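## Task

Below the switch whose ports have red covers sits a patch panel, and one patch lead has a free, unplugged end. Insert that end into port 13 of this panel and push until it clicks and locks. A plug left loose and well away from the panel may fail the task. No lead may end up sharply kinked. Do not unseat any other plug; even a small outward shift of one may fail the task. At the end every lead must sit in each cable-manager ring it passes through: if the other lead has slipped out of one, the task fails; if the lead you plugged in is out of one, the score drops. Anything only held in place by the robot does not count. Release the plug and move the grippers away before finishing.

## Robot and tools

Robot: two arms, left_arm on the +y side and right_arm on the -y side. Their base roots are at (+0.186, +0.318, +1.482) and (+0.186, -0.318, +1.482) m. Each ends in a two-finger gripper. The fingers point along the gripper's own +z axis and close along its y axis. The reported end_effector_position is the spot between the finger pads, roughly 1 cm short of the fingertips.

Frame: one scene frame for everything. Origin is on the floor under the middle of the robot's foot, +x is straight ahead, +y toward the left arm, +z up. Distances are in metres, orientations are quaternions written w, x, y, z. Image left/right has nothing to do with arm names.

Row format (used by both motion tools): a single list of 16 numbers covering both arms, always all 16 even if one arm idles. Numbers 1-8 are left_arm: x, y, z, qw, qx, qy, qz, opening. Numbers 9-16 are the same for right_arm. x, y, z and the quaternion are an absolute target pose for the gripper in the scene frame, not an offset. Opening runs from -1 (closed) to +1 (fully open, 0.094 m); it is an absolute finger setting. A target more than 0.6 m away from that arm's last reported position, measured along any of the gripper's axes, gets the call refused and nothing is sent.

execute_actions: argument actions is a list holding zero or one item. Empty list: just returns the current state. {"rows": [...], "steps": n}: up to 15 rows, n at most 15 (default 15). Each step lasts 1/30 s and applies one row; the last row repeats if rows run out. {"steps": n} alone, n up to 300: a wait counted from the previous result, so your reply time is included. Optional pictures (true/false) controls whether camera images come back; by default they do.

move: target is one 16-number row as above; speed is the top path speed in m/s, 0.002 to 0.5, default 0.25, with rotation capped at twice that in rad/s. Both grippers travel straight lines that finish together, over 0.5 to 10 s; longer paths are cut off at 10 s. The opening is applied at the start. Paths ignore obstacles and the other arm. Its result adds a move: line giving the ending (done, off_target, moving, held, fault) and any limits: paced means the sent pose was clipped; held means a check blocked some steps, after which the arm can lunge faster than speed. Each gripper's remaining distance to its pose is listed.

wait: seconds from 0 to 10; nothing new is sent. zoom_image: camera plus region [x0, y0, x1, y1] in that camera's pixels, origin top-left, at most 504 by 504. read_manual: only returns licence texts. finished_scene: scene number 1 or 2; ends it for good and reports success, then starts the next scene's task.

Control behaviour: each step the commanded pose is trimmed to within 70 mm and 16 degrees of the measured pose, then solved by damped IK, favouring position over orientation. After an action ends an arm only reaches its last trimmed pose, so check the result and send the remainder. Arms usually stop about a centimetre off, mostly low. To keep an arm still, resend its last reported pose and desired opening each call; to keep an orientation, reuse your own target quaternion rather than the drifting reported one.

Results: a state line with each gripper's position and quaternion (less exact at long reach); grip_measured on the opening scale; Joint positions (last value is finger gap in metres); joint torques (offset, noisy, not zero when idle); HELD marks steps not sent; pose unreachable names an arm the clearance check altered; Hand target shows where the controller is now driving. Joint ranges (rad): waist -2.880 to 2.880, shoulder 0 to 3.142, elbow 0 to 3.019, wrist pitch -1.693 to 1.571, wrist yaw -1.571 to 1.571, wrist roll -2.094 to 2.094.

Gripping: command about 0.03 below grip_measured for a firm hold, less for a lighter one. Holding loads heats motors: MOTOR HOT appears at 85 °C, and at 100 °C an OVER-TEMPERATURE FAULT drops that arm.

Cameras: cam_head_left and cam_head_right (896x504), cam_left_wrist and cam_right_wrist (504x504, fisheye). Calibration is approximate.



Avoid: arms striking or pressing each other, fast contacts, overshooting targets deep past contact, dropping the plug, tugging any seated plug outward, kinking leads, pulling leads out of the manager rings, and ending while the gripper still holds something in place. Open and back away before calling finished_scene.

Each tool is called as name([rows], argument=value, ...), one row to a line, values as JSON.

## Session

execute_actions(actions=[])

Scene clock: 0.00 s of 4500.00 s.
left_arm: end_effector_position=(+0.7985, +0.3301, +1.1460) grip_measured=+1.000 end_effector_quat_wxyz=(+0.271, -0.011, +0.963, +0.012) | right_arm: end_effector_position=(+0.7851, -0.3155, +1.1449) grip_measured=+1.000 end_effector_quat_wxyz=(+0.263, +0.007, +0.965, +0.003)
Joint positions: left_arm=[-1.827  0.847  0.839  0.416 -0.19   0.211  0.094] | right_arm=[ 1.86   0.846  0.81   0.422  0.193 -0.218  0.094]
Joint velocities: left_arm=[-0.005 -0.024  0.002  0.007  0.007  0.051  0.   ] | right_arm=[-0.005 -0.005  0.007 -0.007  0.066 -0.022  0.   ]
Joint torques (N m, as the arm reports them, + toward a larger angle): no reading
Hand target (left_arm): +0.799, +0.330, +1.143; +0.270, -0.011, +0.963, +0.013
Hand target (right_arm): +0.794, -0.318, +1.151; +0.273, +0.010, +0.962, +0.001

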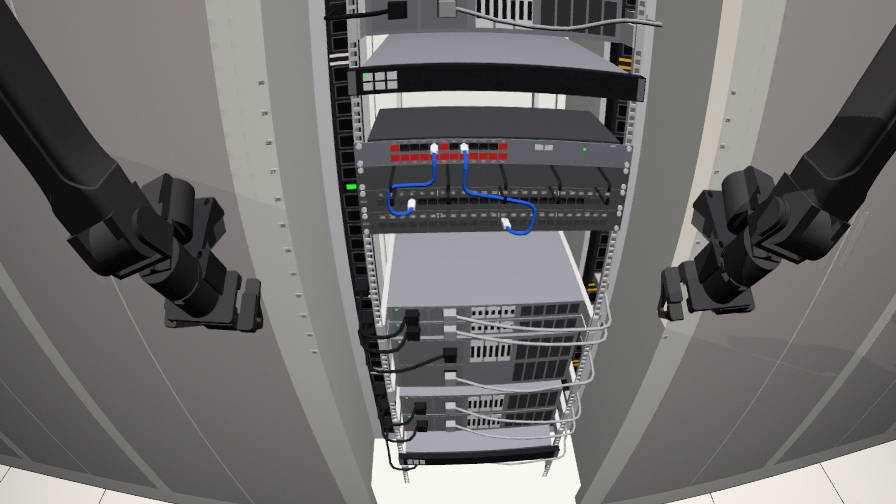

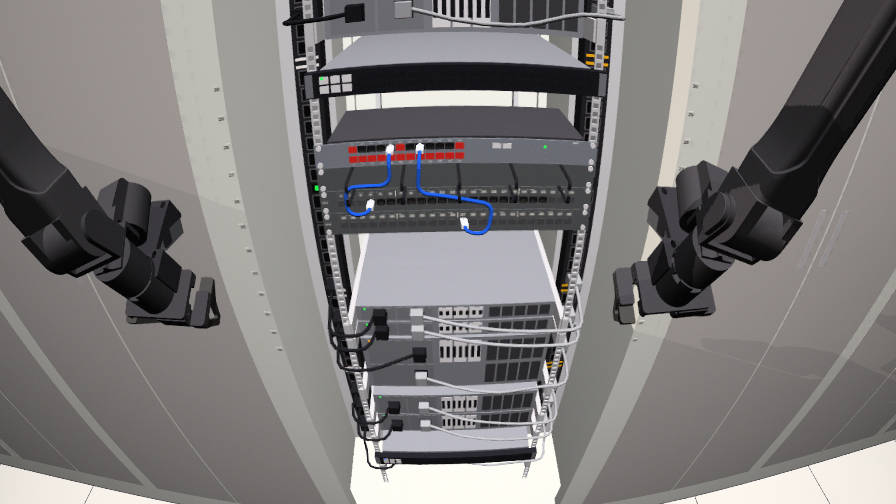

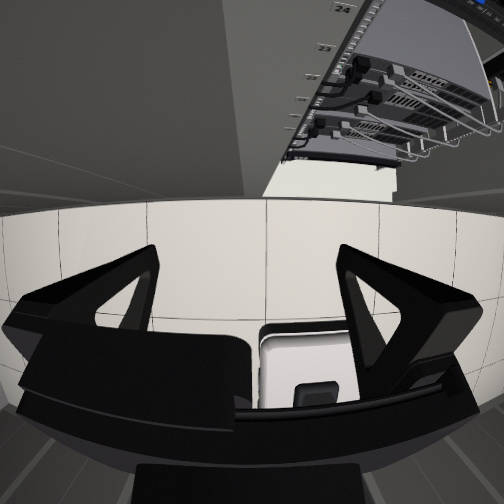

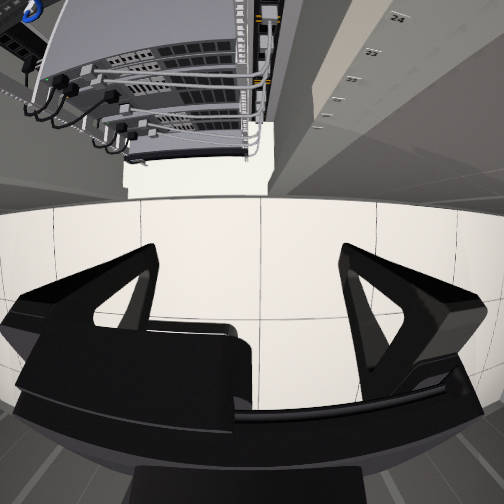

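zoom_image(camera="cam_head_left", region=[350, 130, 640, 250])

zoom_image(camera="cam_head_right", region=[400, 170, 540, 250])

zoom_image(camera="cam_head_left", region=[440, 170, 580, 250])

Region (350, 130, 640, 250) of cam_head_left's 896x504 image, scaled by 1.738, with more detail than that image has; it fills the top 209 rows of this view, and the rest is white.

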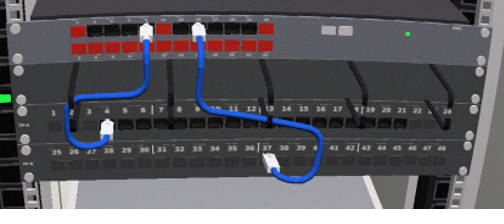

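Region (400, 170, 540, 250) of cam_head_right's 896x504 image, scaled by 3.600, with more detail than that image has; it fills the top 288 rows of this view, and the rest is white.

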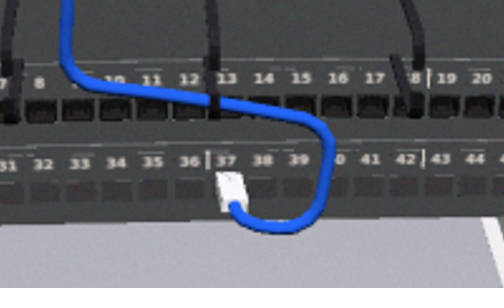

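Region (440, 170, 580, 250) of cam_head_left's 896x504 image, scaled by 3.600, with more detail than that image has; it fills the top 288 rows of this view, and the rest is white.

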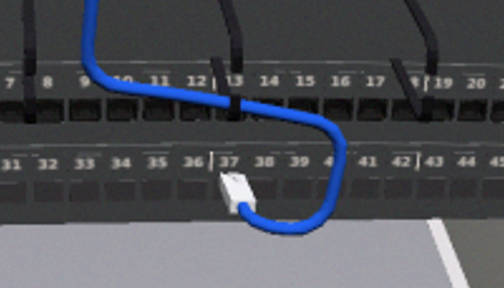

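move(target=[0.799,0.330,1.143,0.270,-0.011,0.963,0.013,1, 0.90,-0.09,1.13,0.707,0,0.707,0,1])

Scene clock: 8.77 s of 4500.00 s.
left_arm: end_effector_position=(+0.7985, +0.3301, +1.1460) grip_measured=+1.000 end_effector_quat_wxyz=(+0.271, -0.011, +0.963, +0.012) | right_arm: end_effector_position=(+0.9057, -0.1029, +1.1290) grip_measured=+1.000 end_effector_quat_wxyz=(+0.667, -0.018, +0.744, +0.025)
Joint positions: left_arm=[-1.827  0.847  0.839  0.416 -0.19   0.211  0.094] | right_arm=[ 2.18   1.616  1.305  1.554 -0.025 -0.596  0.094]
Joint velocities: left_arm=[-0.015 -0.005  0.002  0.007  0.037  0.007  0.   ] | right_arm=[-0.005 -0.005  0.002 -0.007  0.037  0.007  0.   ]
Joint torques (N m, as the arm reports them, + toward a larger angle): left_arm=[ -2.43 -15.39   3.17   1.34   0.05  -0.03] | right_arm=[ 12.09 -10.68   1.17   2.68  -0.41  -0.25]
Hand target (left_arm): +0.799, +0.330, +1.143; +0.270, -0.011, +0.963, +0.013
Hand target (right_arm): +0.903, -0.093, +1.134; +0.674, -0.016, +0.738, +0.026
Off the commanded pose (left_arm): 0.003 m, 0 deg.
Off the commanded pose (right_arm): 0.014 m, 7 deg.
joint sent to its limit (right arm) — the command would take joint 4 (wrist pitch) past its upper limit, so that joint was sent only as far as its limit.
After step 90, 3.30 s passed at rest.
move: off_target (right_arm)
camera_calibration (this result's frames):
cam_right_wrist: T_world_to_cam=[[0.0582003, -0.998111, -0.0196517, -0.133929], [-0.665635, -0.0241277, -0.745888, 1.44825], [0.744005, 0.0564918, -0.665782, 0.207549], [0, 0, 0, 1]] pos_world=[0.817381, -0.110458, 1.21578]

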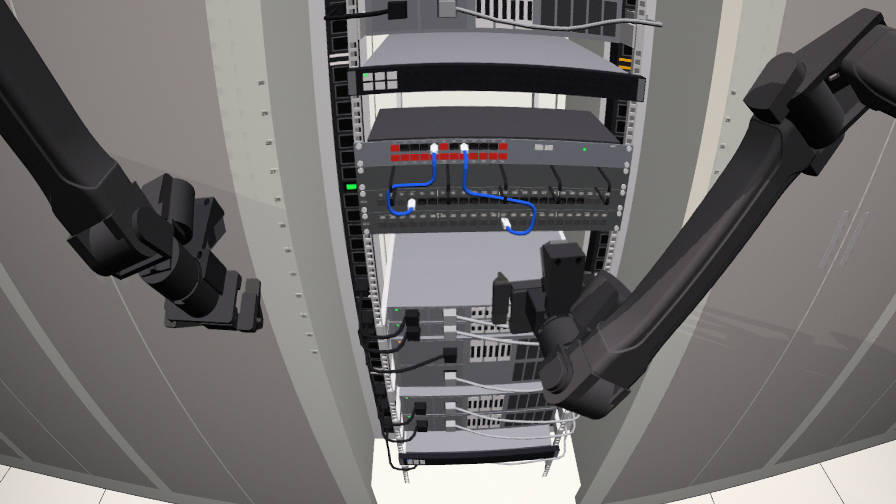

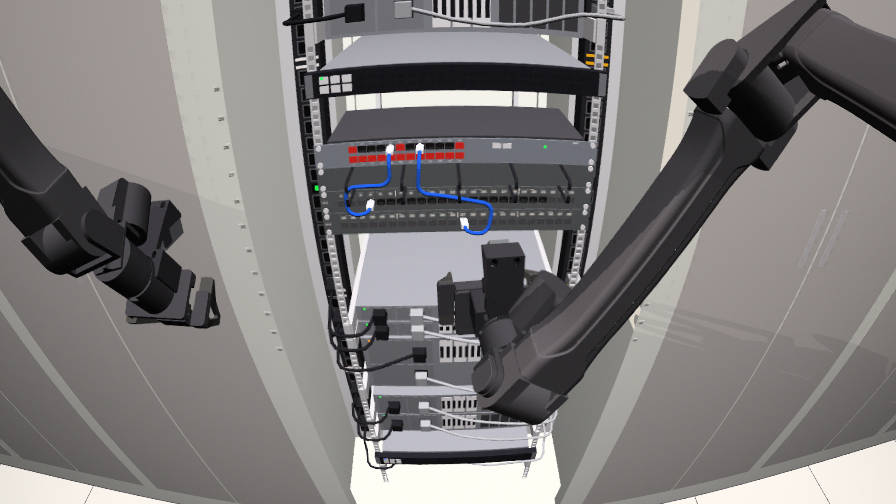

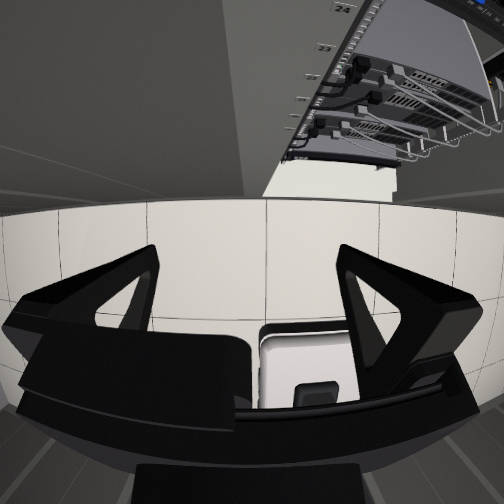

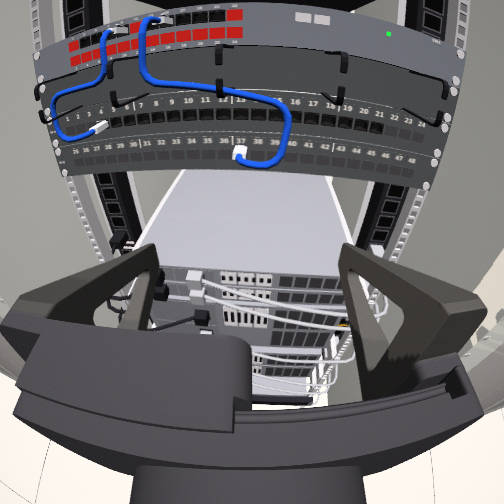

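move(target=[0.799,0.330,1.143,0.270,-0.011,0.963,0.013,1, 0.96,-0.09,1.10,0.707,0,0.707,0,1], speed=0.15)

zoom_image(camera="cam_right_wrist", region=[120, 20, 370, 220])

Scene clock: 10.57 s of 4500.00 s.
left_arm: end_effector_position=(+0.7985, +0.3301, +1.1460) grip_measured=+1.000 end_effector_quat_wxyz=(+0.271, -0.011, +0.963, +0.012) | right_arm: end_effector_position=(+0.9603, -0.0891, +1.1084) grip_measured=+1.000 end_effector_quat_wxyz=(+0.709, +0.003, +0.705, -0.000)
Joint positions: left_arm=[-1.827  0.847  0.839  0.416 -0.19   0.211  0.094] | right_arm=[ 2.18   1.76   1.601  1.533 -0.035 -0.597  0.094]
Joint velocities: left_arm=[-0.015  0.005  0.017 -0.017 -0.007  0.051  0.   ] | right_arm=[-0.005 -0.015 -0.002 -0.012 -0.066  0.037  0.   ]
Joint torques (N m, as the arm reports them, + toward a larger angle): left_arm=[ -2.23 -15.46   3.15   1.38   0.04  -0.03] | right_arm=[ 10.85 -11.95   2.65   1.14  -0.4   -0.08]
Hand target (left_arm): +0.799, +0.330, +1.143; +0.270, -0.011, +0.963, +0.013
Hand target (right_arm): +0.961, -0.090, +1.101; +0.707, +0.000, +0.707, +0.001
Off the commanded pose (left_arm): 0.003 m, 0 deg.
Off the commanded pose (right_arm): 0.008 m, 0 deg.
move: done
camera_calibration (this result's frames):
cam_right_wrist: T_world_to_cam=[[-0.00591872, -0.999922, -0.0109944, -0.0719179], [-0.577283, 0.0123942, -0.81645, 1.46623], [0.816523, 0.00151457, -0.577311, -0.020178], [0, 0, 0, 1]] pos_world=[0.862477, -0.0900544, 1.18466]

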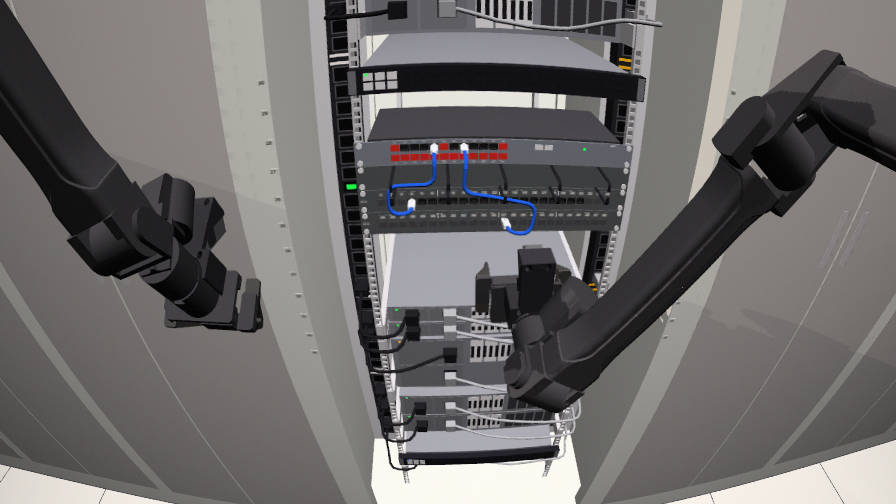

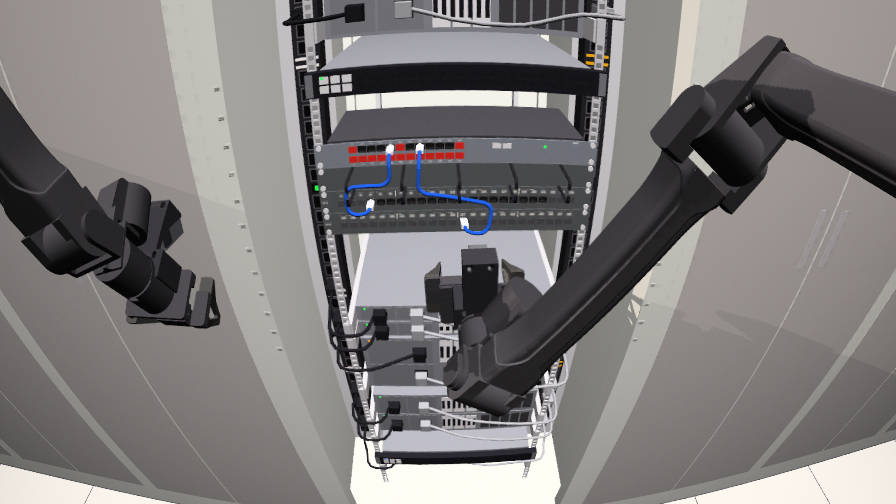

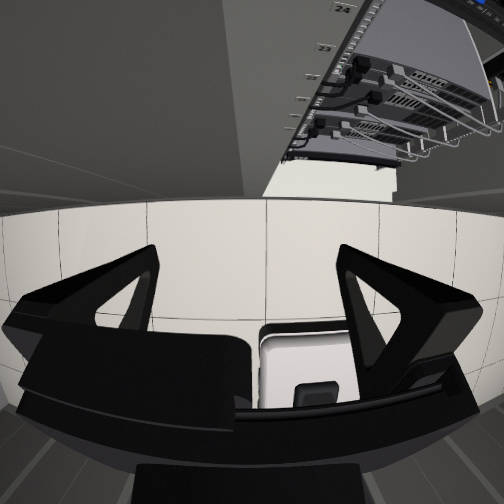

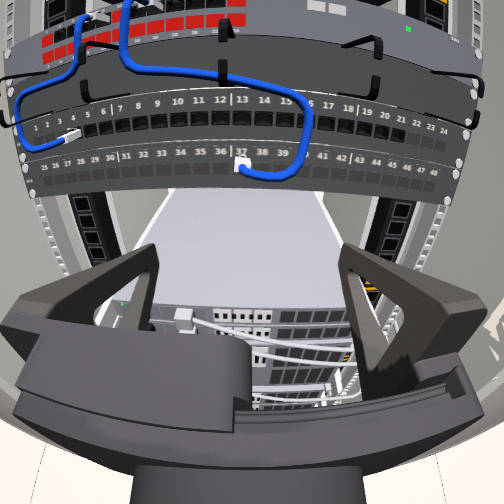

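Region (120, 20, 370, 220) of cam_right_wrist's 504x504 image, scaled by 2.016, with more detail than that image has; it fills the top 403 rows of this view, and the rest is white.

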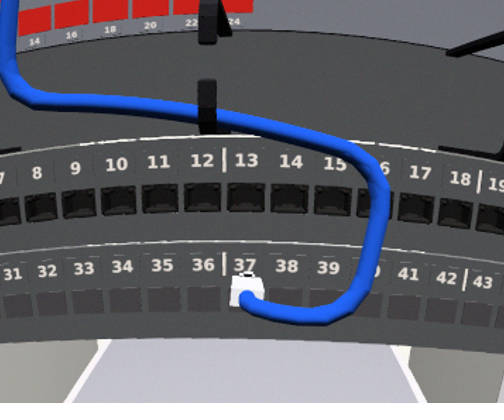

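move(target=[0.799,0.330,1.143,0.270,-0.011,0.963,0.013,1, 0.975,-0.087,1.128,0.5,0.5,0.5,0.5,0.0], speed=0.4)

zoom_image(camera="cam_right_wrist", region=[60, 40, 360, 300])

Scene clock: 21.30 s of 4500.00 s.
left_arm: end_effector_position=(+0.7985, +0.3301, +1.1460) grip_measured=+1.000 end_effector_quat_wxyz=(+0.271, -0.011, +0.963, +0.012) | right_arm: end_effector_position=(+0.9588, -0.0858, +1.1029) grip_measured=+0.003 end_effector_quat_wxyz=(+0.501, +0.494, +0.517, +0.488)
Joint positions: left_arm=[-1.827  0.847  0.839  0.416 -0.19   0.211  0.094] | right_arm=[ 2.18   1.757  1.594  1.507 -0.032  0.932  0.047]
Joint velocities: left_arm=[-0.005 -0.005  0.007  0.017 -0.037 -0.022  0.   ] | right_arm=[-0.015 -0.015  0.002  0.027 -0.007 -0.022 -0.   ]
Joint torques (N m, as the arm reports them, + toward a larger angle): left_arm=[ -2.22 -15.33   3.17   1.38   0.04  -0.03] | right_arm=[ 13.57 -15.26   1.15   1.1   -0.22  -0.11]
Hand target (left_arm): +0.799, +0.330, +1.143; +0.270, -0.011, +0.963, +0.013
Hand target (right_arm): +0.974, -0.088, +1.128; +0.500, +0.500, +0.500, +0.500
Off the commanded pose (left_arm): 0.003 m, 0 deg.
Off the commanded pose (right_arm): 0.030 m, 2 deg.
After step 90, 5.10 s passed at rest.
move: off_target (right_arm)
camera_calibration (this result's frames):
cam_right_wrist: T_world_to_cam=[[-0.0218646, -0.0299308, -0.999313, 1.1199], [-0.589627, 0.807597, -0.0112878, 0.652815], [0.80738, 0.588975, -0.0353058, -0.560781], [0, 0, 0, 1]] pos_world=[0.862167, -0.163406, 1.1067]

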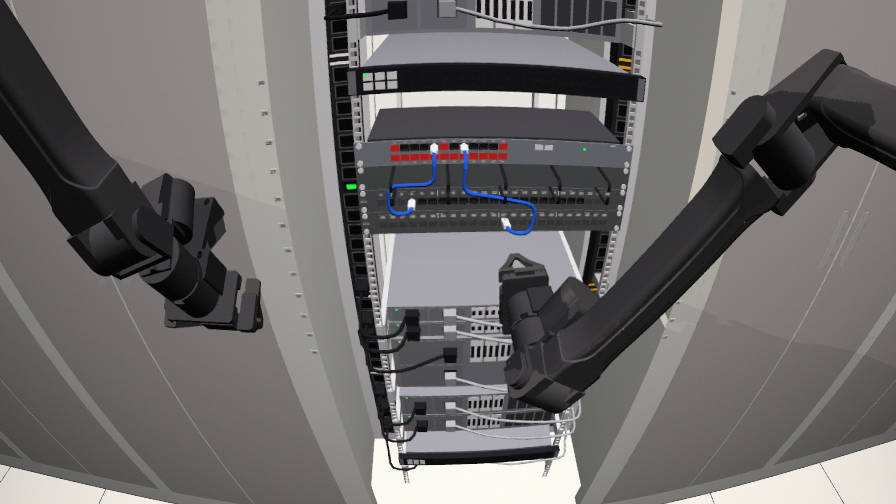

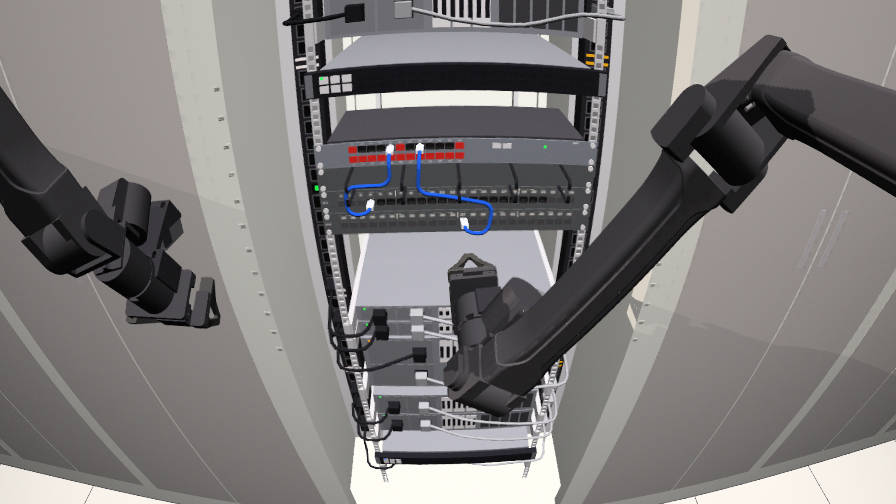

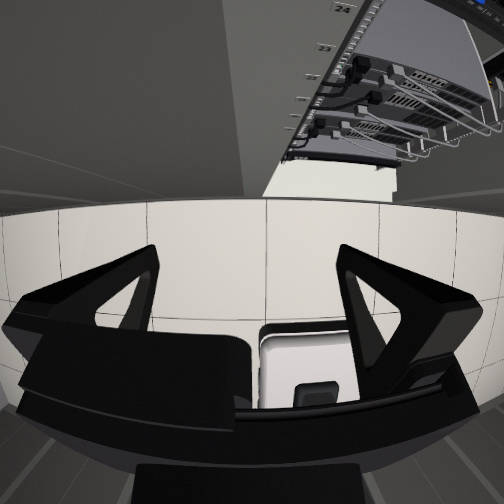

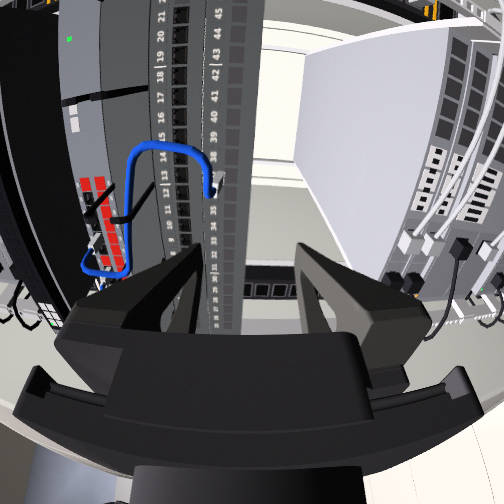

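Region (60, 40, 360, 300) of cam_right_wrist's 504x504 image, scaled by 1.680, with more detail than that image has; it fills the top 437 rows of this view, and the rest is white.

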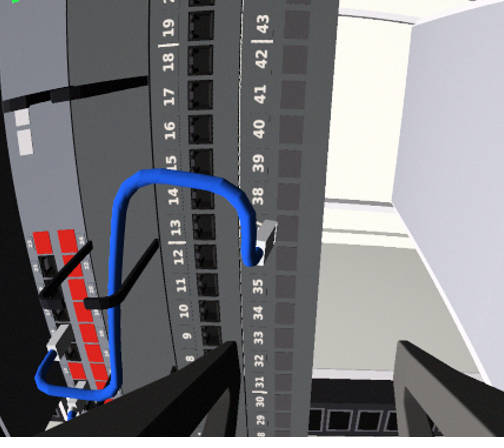

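move(target=[0.799,0.330,1.143,0.270,-0.011,0.963,0.013,1, 1.00,-0.087,1.145,0.5,0.5,0.5,0.5,-0.2], speed=0.1)

zoom_image(camera="cam_right_wrist", region=[100, 100, 340, 300])

Scene clock: 23.47 s of 4500.00 s.
left_arm: end_effector_position=(+0.7985, +0.3301, +1.1460) grip_measured=+1.000 end_effector_quat_wxyz=(+0.271, -0.011, +0.963, +0.012) | right_arm: end_effector_position=(+0.9808, -0.0849, +1.1219) grip_measured=-0.197 end_effector_quat_wxyz=(+0.491, +0.499, +0.514, +0.495)
Joint positions: left_arm=[-1.827  0.847  0.839  0.416 -0.19   0.211  0.094] | right_arm=[ 2.202  1.714  1.602  1.446 -0.03   0.934  0.038]
Joint velocities: left_arm=[-0.015 -0.005 -0.002  0.007  0.051  0.007  0.   ] | right_arm=[ 0.015  0.005  0.012 -0.007 -0.037 -0.037  0.001]
Joint torques (N m, as the arm reports them, + toward a larger angle): left_arm=[ -2.19 -15.42   3.16   1.38   0.04  -0.02] | right_arm=[ 13.74 -15.33   2.87   1.17  -0.18  -0.28]
Hand target (left_arm): +0.799, +0.330, +1.143; +0.270, -0.011, +0.963, +0.013
Hand target (right_arm): +0.999, -0.088, +1.145; +0.500, +0.500, +0.500, +0.500
Off the commanded pose (left_arm): 0.003 m, 0 deg.
Off the commanded pose (right_arm): 0.030 m, 2 deg.
move: off_target (right_arm)
camera_calibration (this result's frames):
cam_right_wrist: T_world_to_cam=[[-0.0284622, -0.00587839, -0.999578, 1.14823], [-0.595831, 0.803017, 0.0122434, 0.644524], [0.802605, 0.595928, -0.0263581, -0.583111], [0, 0, 0, 1]] pos_world=[0.884716, -0.163322, 1.12448]

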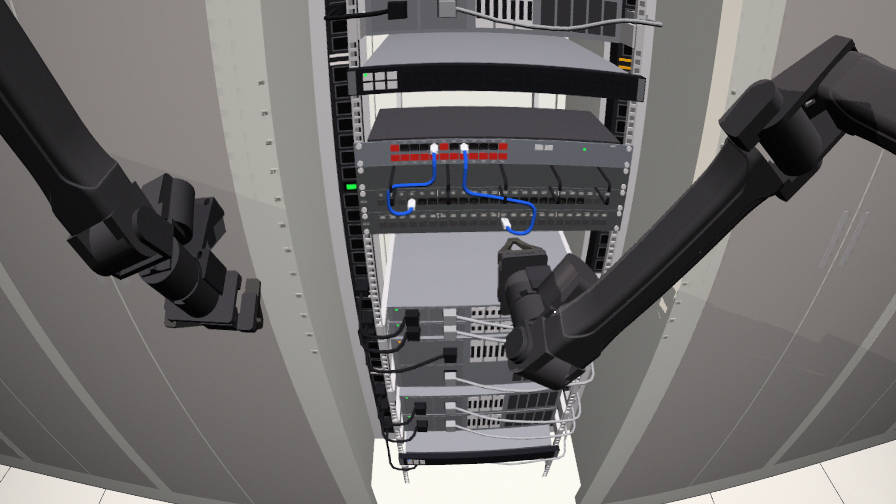

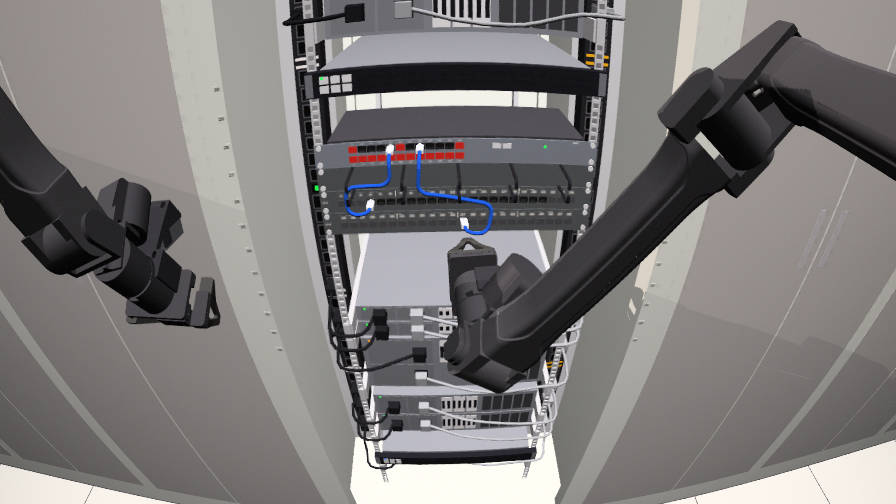

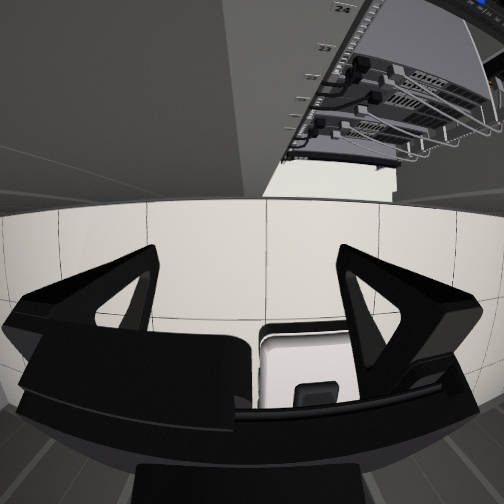

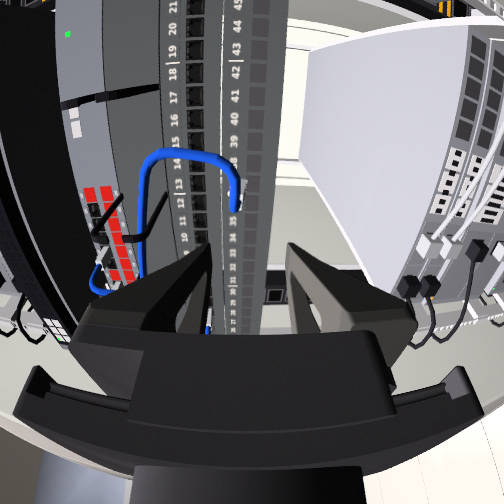

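Region (100, 100, 340, 300) of cam_right_wrist's 504x504 image, scaled by 2.100, with more detail than that image has.

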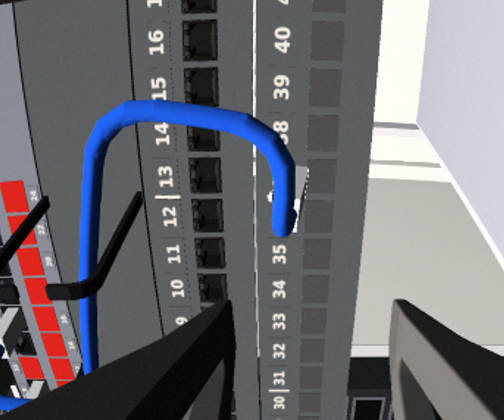

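zoom_image(camera="cam_right_wrist", region=[170, 150, 260, 230])

zoom_image(camera="cam_head_left", region=[385, 185, 525, 245])

Region (170, 150, 260, 230) of cam_right_wrist's 504x504 image, scaled by 5.600, with more detail than that image has.

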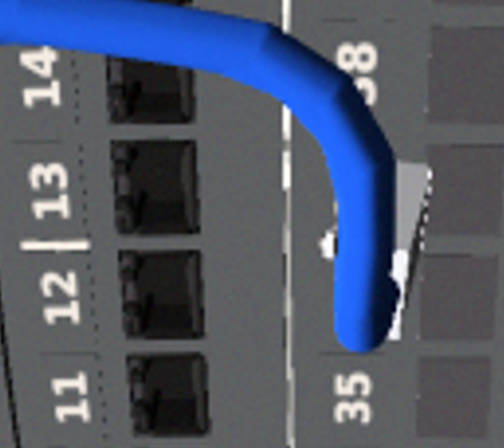

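Region (385, 185, 525, 245) of cam_head_left's 896x504 image, scaled by 3.600, with more detail than that image has; it fills the top 216 rows of this view, and the rest is white.

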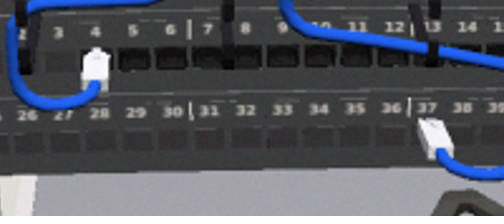

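move(target=[0.799,0.330,1.143,0.270,-0.011,0.963,0.013,1, 1.03,-0.089,1.147,0.5,0.5,0.5,0.5,-0.3], speed=0.06)

zoom_image(camera="cam_right_wrist", region=[100, 100, 340, 300])

Scene clock: 27.33 s of 4500.00 s.
left_arm: end_effector_position=(+0.7985, +0.3301, +1.1460) grip_measured=+1.000 end_effector_quat_wxyz=(+0.271, -0.011, +0.963, +0.012) | right_arm: end_effector_position=(+1.0114, -0.0881, +1.1248) grip_measured=-0.297 end_effector_quat_wxyz=(+0.492, +0.499, +0.514, +0.495)
Joint positions: left_arm=[-1.827  0.847  0.839  0.416 -0.19   0.211  0.094] | right_arm=[ 2.202  1.714  1.683  1.366 -0.03   0.934  0.033]
Joint velocities: left_arm=[ 0.005  0.015  0.002 -0.012  0.007  0.051  0.   ] | right_arm=[-0.005  0.005  0.012 -0.002  0.037 -0.022 -0.001]
Joint torques (N m, as the arm reports them, + toward a larger angle): left_arm=[ -2.2  -15.35   3.16   1.36   0.03  -0.04] | right_arm=[ 13.71 -14.9    3.9    1.12  -0.17  -0.29]
Hand target (left_arm): +0.799, +0.330, +1.143; +0.270, -0.011, +0.963, +0.013
Hand target (right_arm): +1.029, -0.090, +1.147; +0.500, +0.500, +0.500, +0.500
Off the commanded pose (left_arm): 0.003 m, 0 deg.
Off the commanded pose (right_arm): 0.029 m, 2 deg.
move: off_target (right_arm)
camera_calibration (this result's frames):
cam_right_wrist: T_world_to_cam=[[-0.027846, -0.00589013, -0.999595, 1.15136], [-0.595481, 0.803282, 0.0118551, 0.665462], [0.802887, 0.59557, -0.0258756, -0.606503], [0, 0, 0, 1]] pos_world=[0.915284, -0.166558, 1.12731]

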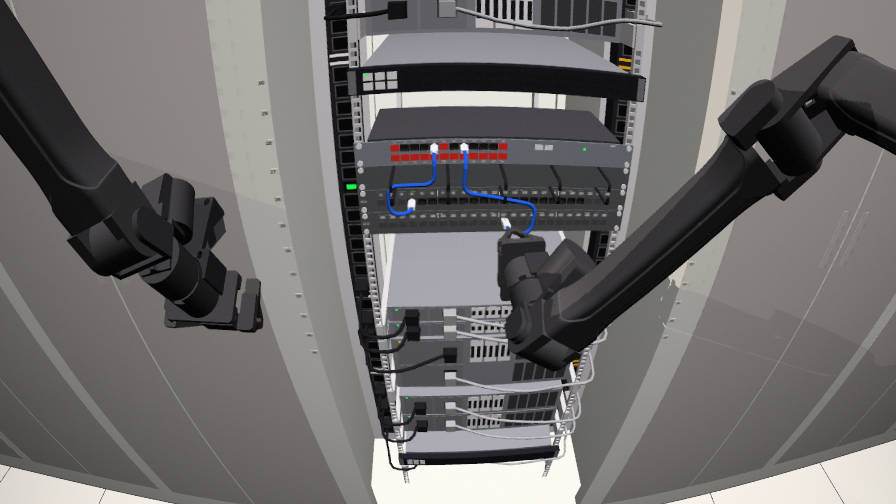

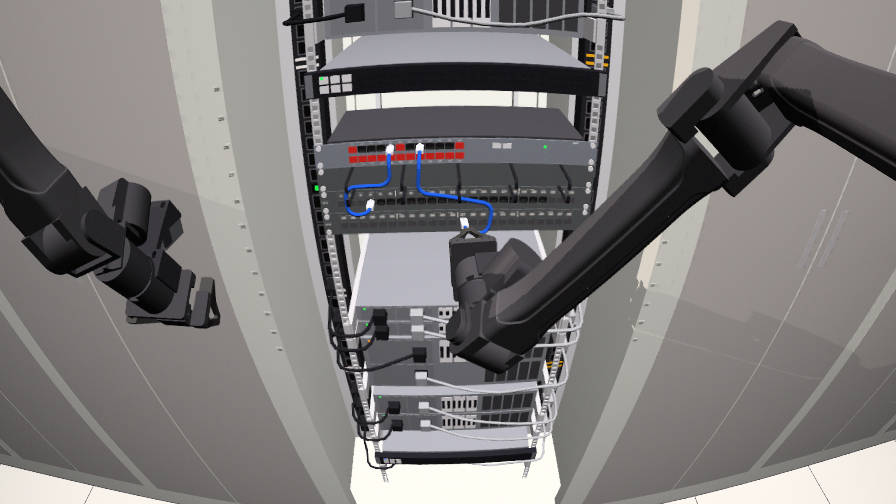

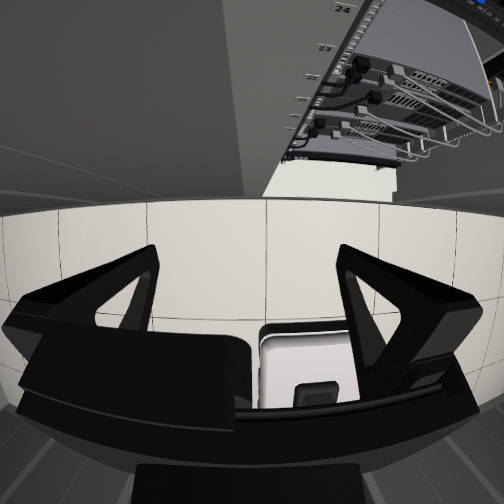

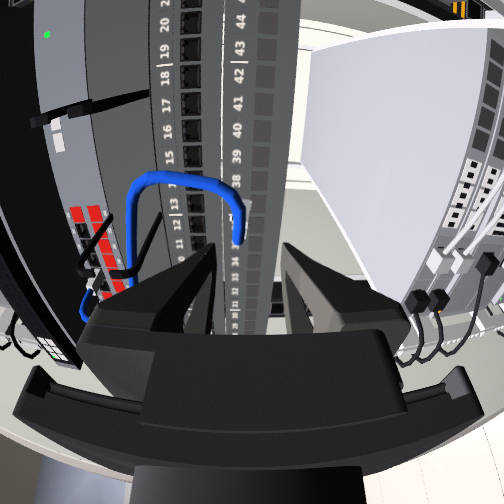

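Region (100, 100, 340, 300) of cam_right_wrist's 504x504 image, scaled by 2.100, with more detail than that image has.

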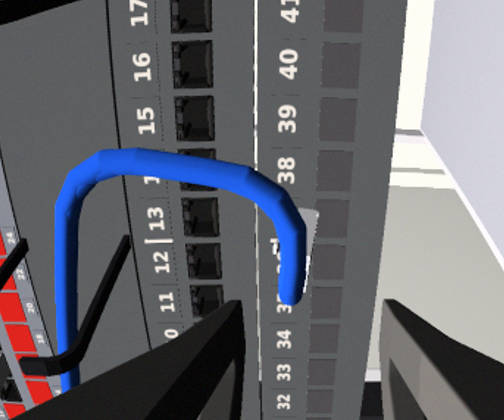

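move(target=[0.799,0.330,1.143,0.270,-0.011,0.963,0.013,1, 1.056,-0.086,1.15,0.507,0.493,0.493,0.507,-0.4], speed=0.04)

zoom_image(camera="cam_right_wrist", region=[140, 160, 340, 330])

zoom_image(camera="cam_head_left", region=[450, 180, 570, 260])

Scene clock: 33.17 s of 4500.00 s.
left_arm: end_effector_position=(+0.7985, +0.3301, +1.1460) grip_measured=+1.000 end_effector_quat_wxyz=(+0.271, -0.011, +0.963, +0.012) | right_arm: end_effector_position=(+1.0498, -0.0994, +1.1423) grip_measured=-0.397 end_effector_quat_wxyz=(+0.508, +0.494, +0.498, +0.500)
Joint positions: left_arm=[-1.827  0.847  0.839  0.416 -0.19   0.211  0.094] | right_arm=[ 2.203  1.714  1.786  1.311 -0.039  0.934  0.028]
Joint velocities: left_arm=[-0.005  0.005  0.007 -0.002 -0.066 -0.007  0.   ] | right_arm=[-0.005 -0.005  0.002  0.007  0.022 -0.007  0.001]
Joint torques (N m, as the arm reports them, + toward a larger angle): left_arm=[ -2.47 -15.41   3.22   1.34   0.03  -0.02] | right_arm=[ 14.01 -13.74   4.88   1.06  -0.42  -0.33]
Hand target (left_arm): +0.799, +0.330, +1.143; +0.270, -0.011, +0.963, +0.013
Hand target (right_arm): +1.055, -0.087, +1.150; +0.507, +0.493, +0.493, +0.507
Off the commanded pose (left_arm): 0.003 m, 0 deg.
Off the commanded pose (right_arm): 0.017 m, 1 deg.
After step 90, 1.23 s passed at rest.
move: off_target (right_arm)
camera_calibration (this result's frames):
cam_right_wrist: T_world_to_cam=[[0.0167534, -0.00575696, -0.999843, 1.12332], [-0.578022, 0.815894, -0.0143832, 0.710072], [0.815849, 0.578173, 0.0103414, -0.686939], [0, 0, 0, 1]] pos_world=[0.952057, -0.175708, 1.14046]

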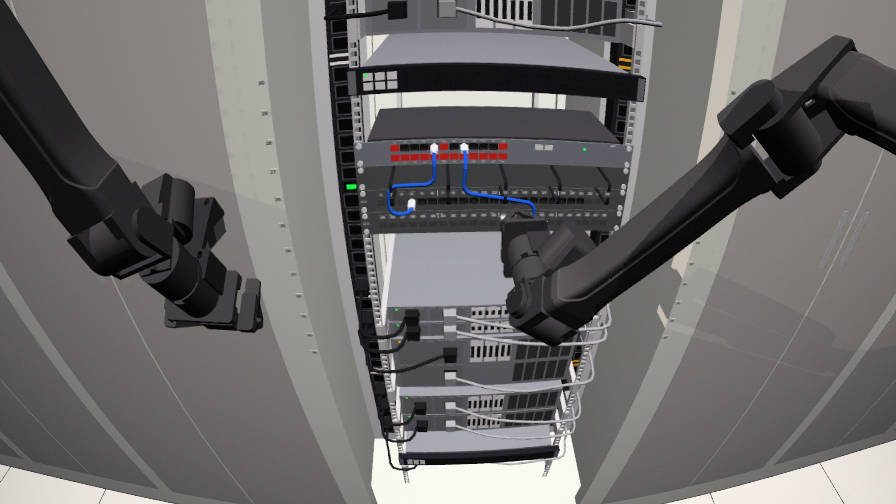

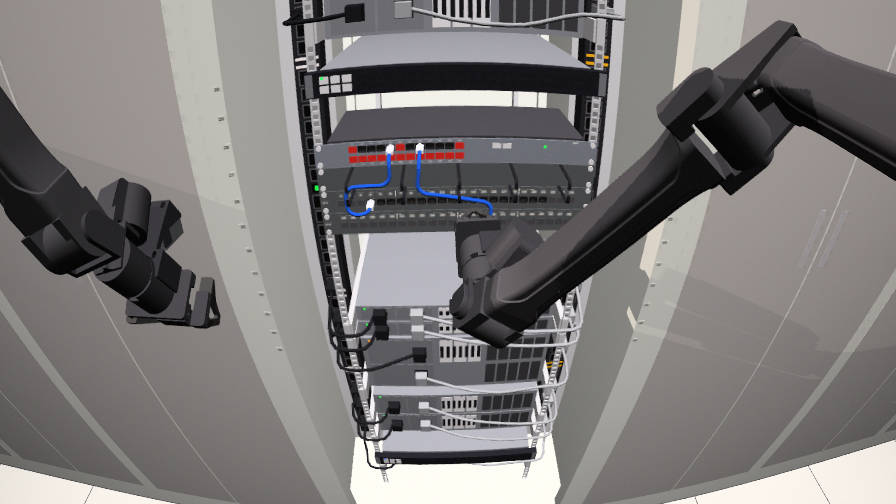

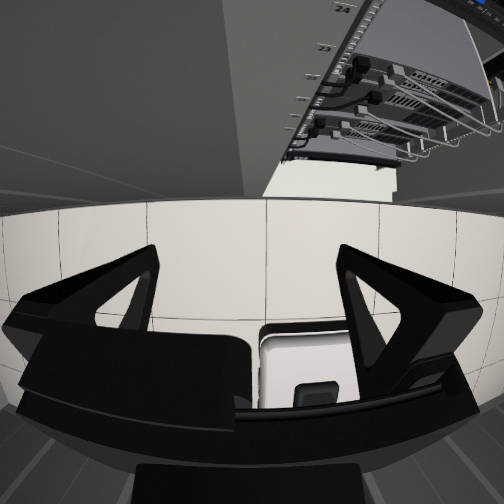

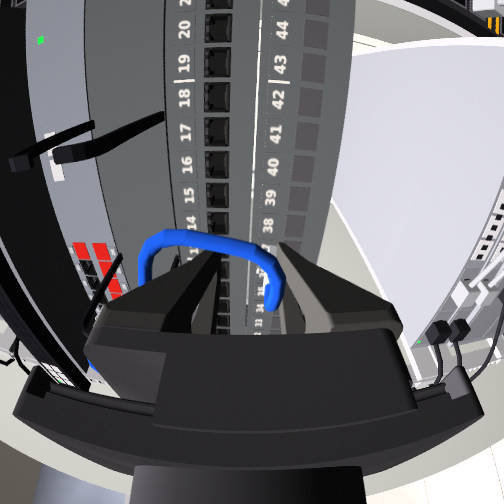

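Region (140, 160, 340, 330) of cam_right_wrist's 504x504 image, scaled by 2.520, with more detail than that image has; it fills the top 428 rows of this view, and the rest is white.

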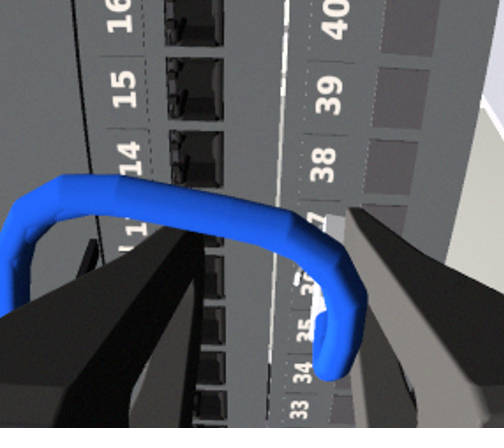

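Region (450, 180, 570, 260) of cam_head_left's 896x504 image, scaled by 4.200, with more detail than that image has.

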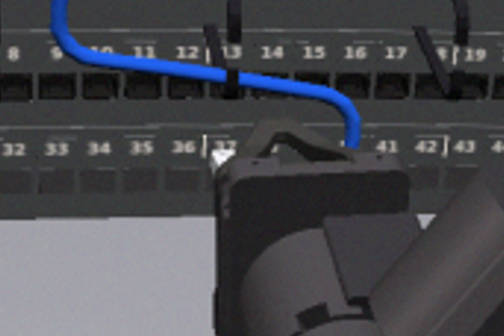

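move(target=[0.799,0.330,1.143,0.270,-0.011,0.963,0.013,1, 1.040,-0.066,1.130,0.4938,0.4956,0.5062,0.5048,-0.4], speed=0.04)

zoom_image(camera="cam_right_wrist", region=[140, 160, 340, 330])

zoom_image(camera="cam_head_left", region=[450, 180, 570, 260])

Scene clock: 36.67 s of 4500.00 s.
left_arm: end_effector_position=(+0.7985, +0.3301, +1.1460) grip_measured=+1.000 end_effector_quat_wxyz=(+0.271, -0.011, +0.963, +0.012) | right_arm: end_effector_position=(+1.0356, -0.0794, +1.1255) grip_measured=-0.397 end_effector_quat_wxyz=(+0.495, +0.496, +0.509, +0.500)
Joint positions: left_arm=[-1.827  0.847  0.839  0.416 -0.19   0.211  0.094] | right_arm=[ 2.213  1.749  1.786  1.309 -0.039  0.927  0.028]
Joint velocities: left_arm=[ 0.005 -0.005 -0.027  0.002 -0.007 -0.007  0.   ] | right_arm=[-0.015  0.005  0.027 -0.002  0.007  0.022  0.   ]
Joint torques (N m, as the arm reports them, + toward a larger angle): left_arm=[ -2.15 -15.71   3.21   1.39   0.02  -0.04] | right_arm=[ 14.25 -13.14   4.55   1.12  -0.3   -0.35]
Hand target (left_arm): +0.799, +0.330, +1.143; +0.270, -0.011, +0.963, +0.013
Hand target (right_arm): +1.040, -0.066, +1.131; +0.493, +0.496, +0.506, +0.504
Off the commanded pose (left_arm): 0.003 m, 0 deg.
Off the commanded pose (right_arm): 0.015 m, 1 deg.
move: off_target (right_arm)
camera_calibration (this result's frames):
cam_right_wrist: T_world_to_cam=[[-0.0106338, -0.002518, -0.99994, 1.13561], [-0.596402, 0.802675, 0.00432112, 0.682321], [0.802616, 0.596412, -0.0100372, -0.648634], [0, 0, 0, 1]] pos_world=[0.939617, -0.15797, 1.12608]

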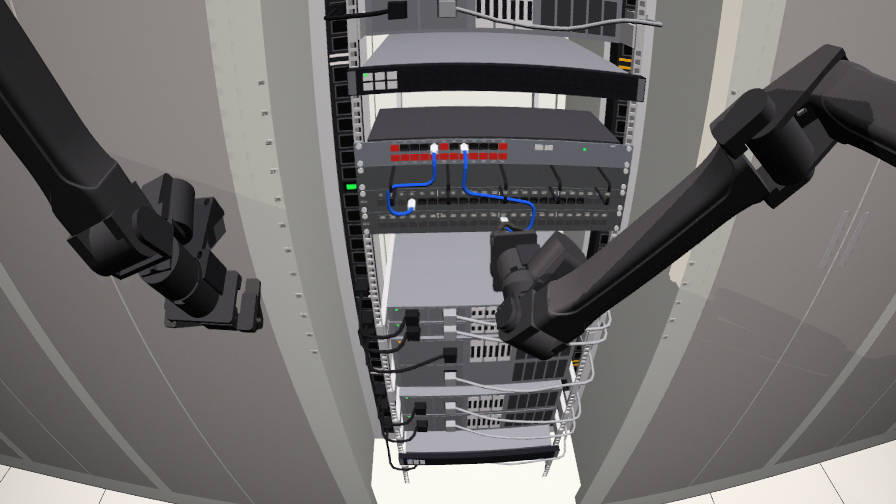

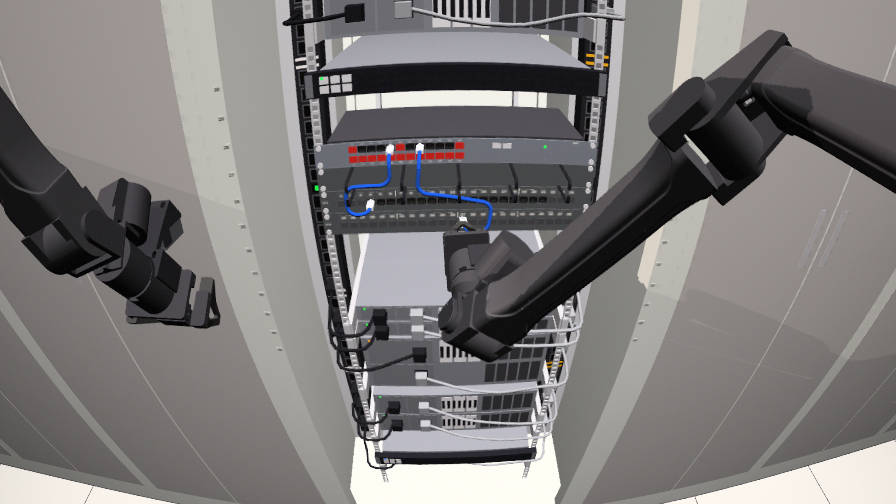

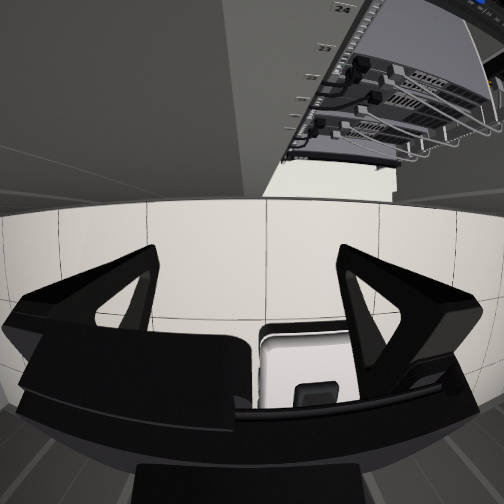

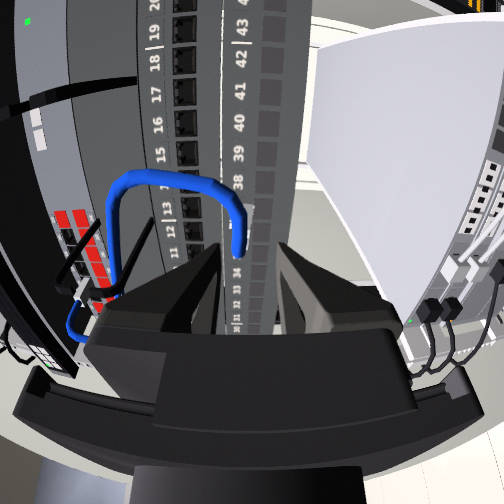

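Region (140, 160, 340, 330) of cam_right_wrist's 504x504 image, scaled by 2.520, with more detail than that image has; it fills the top 428 rows of this view, and the rest is white.

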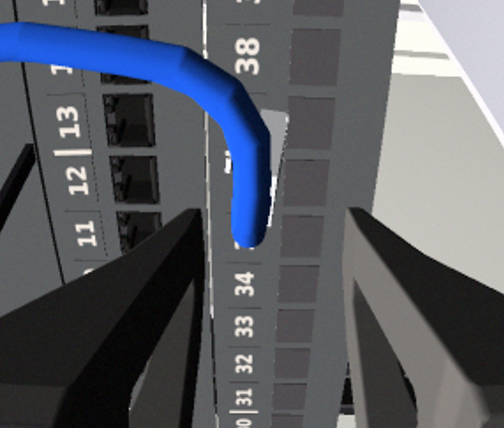

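Region (450, 180, 570, 260) of cam_head_left's 896x504 image, scaled by 4.200, with more detail than that image has.

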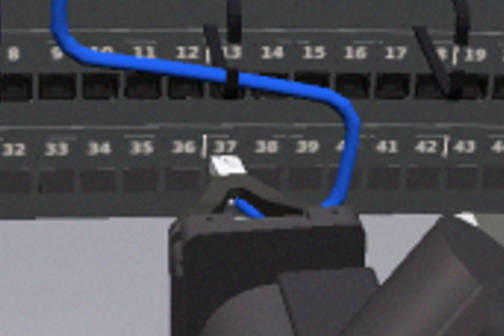

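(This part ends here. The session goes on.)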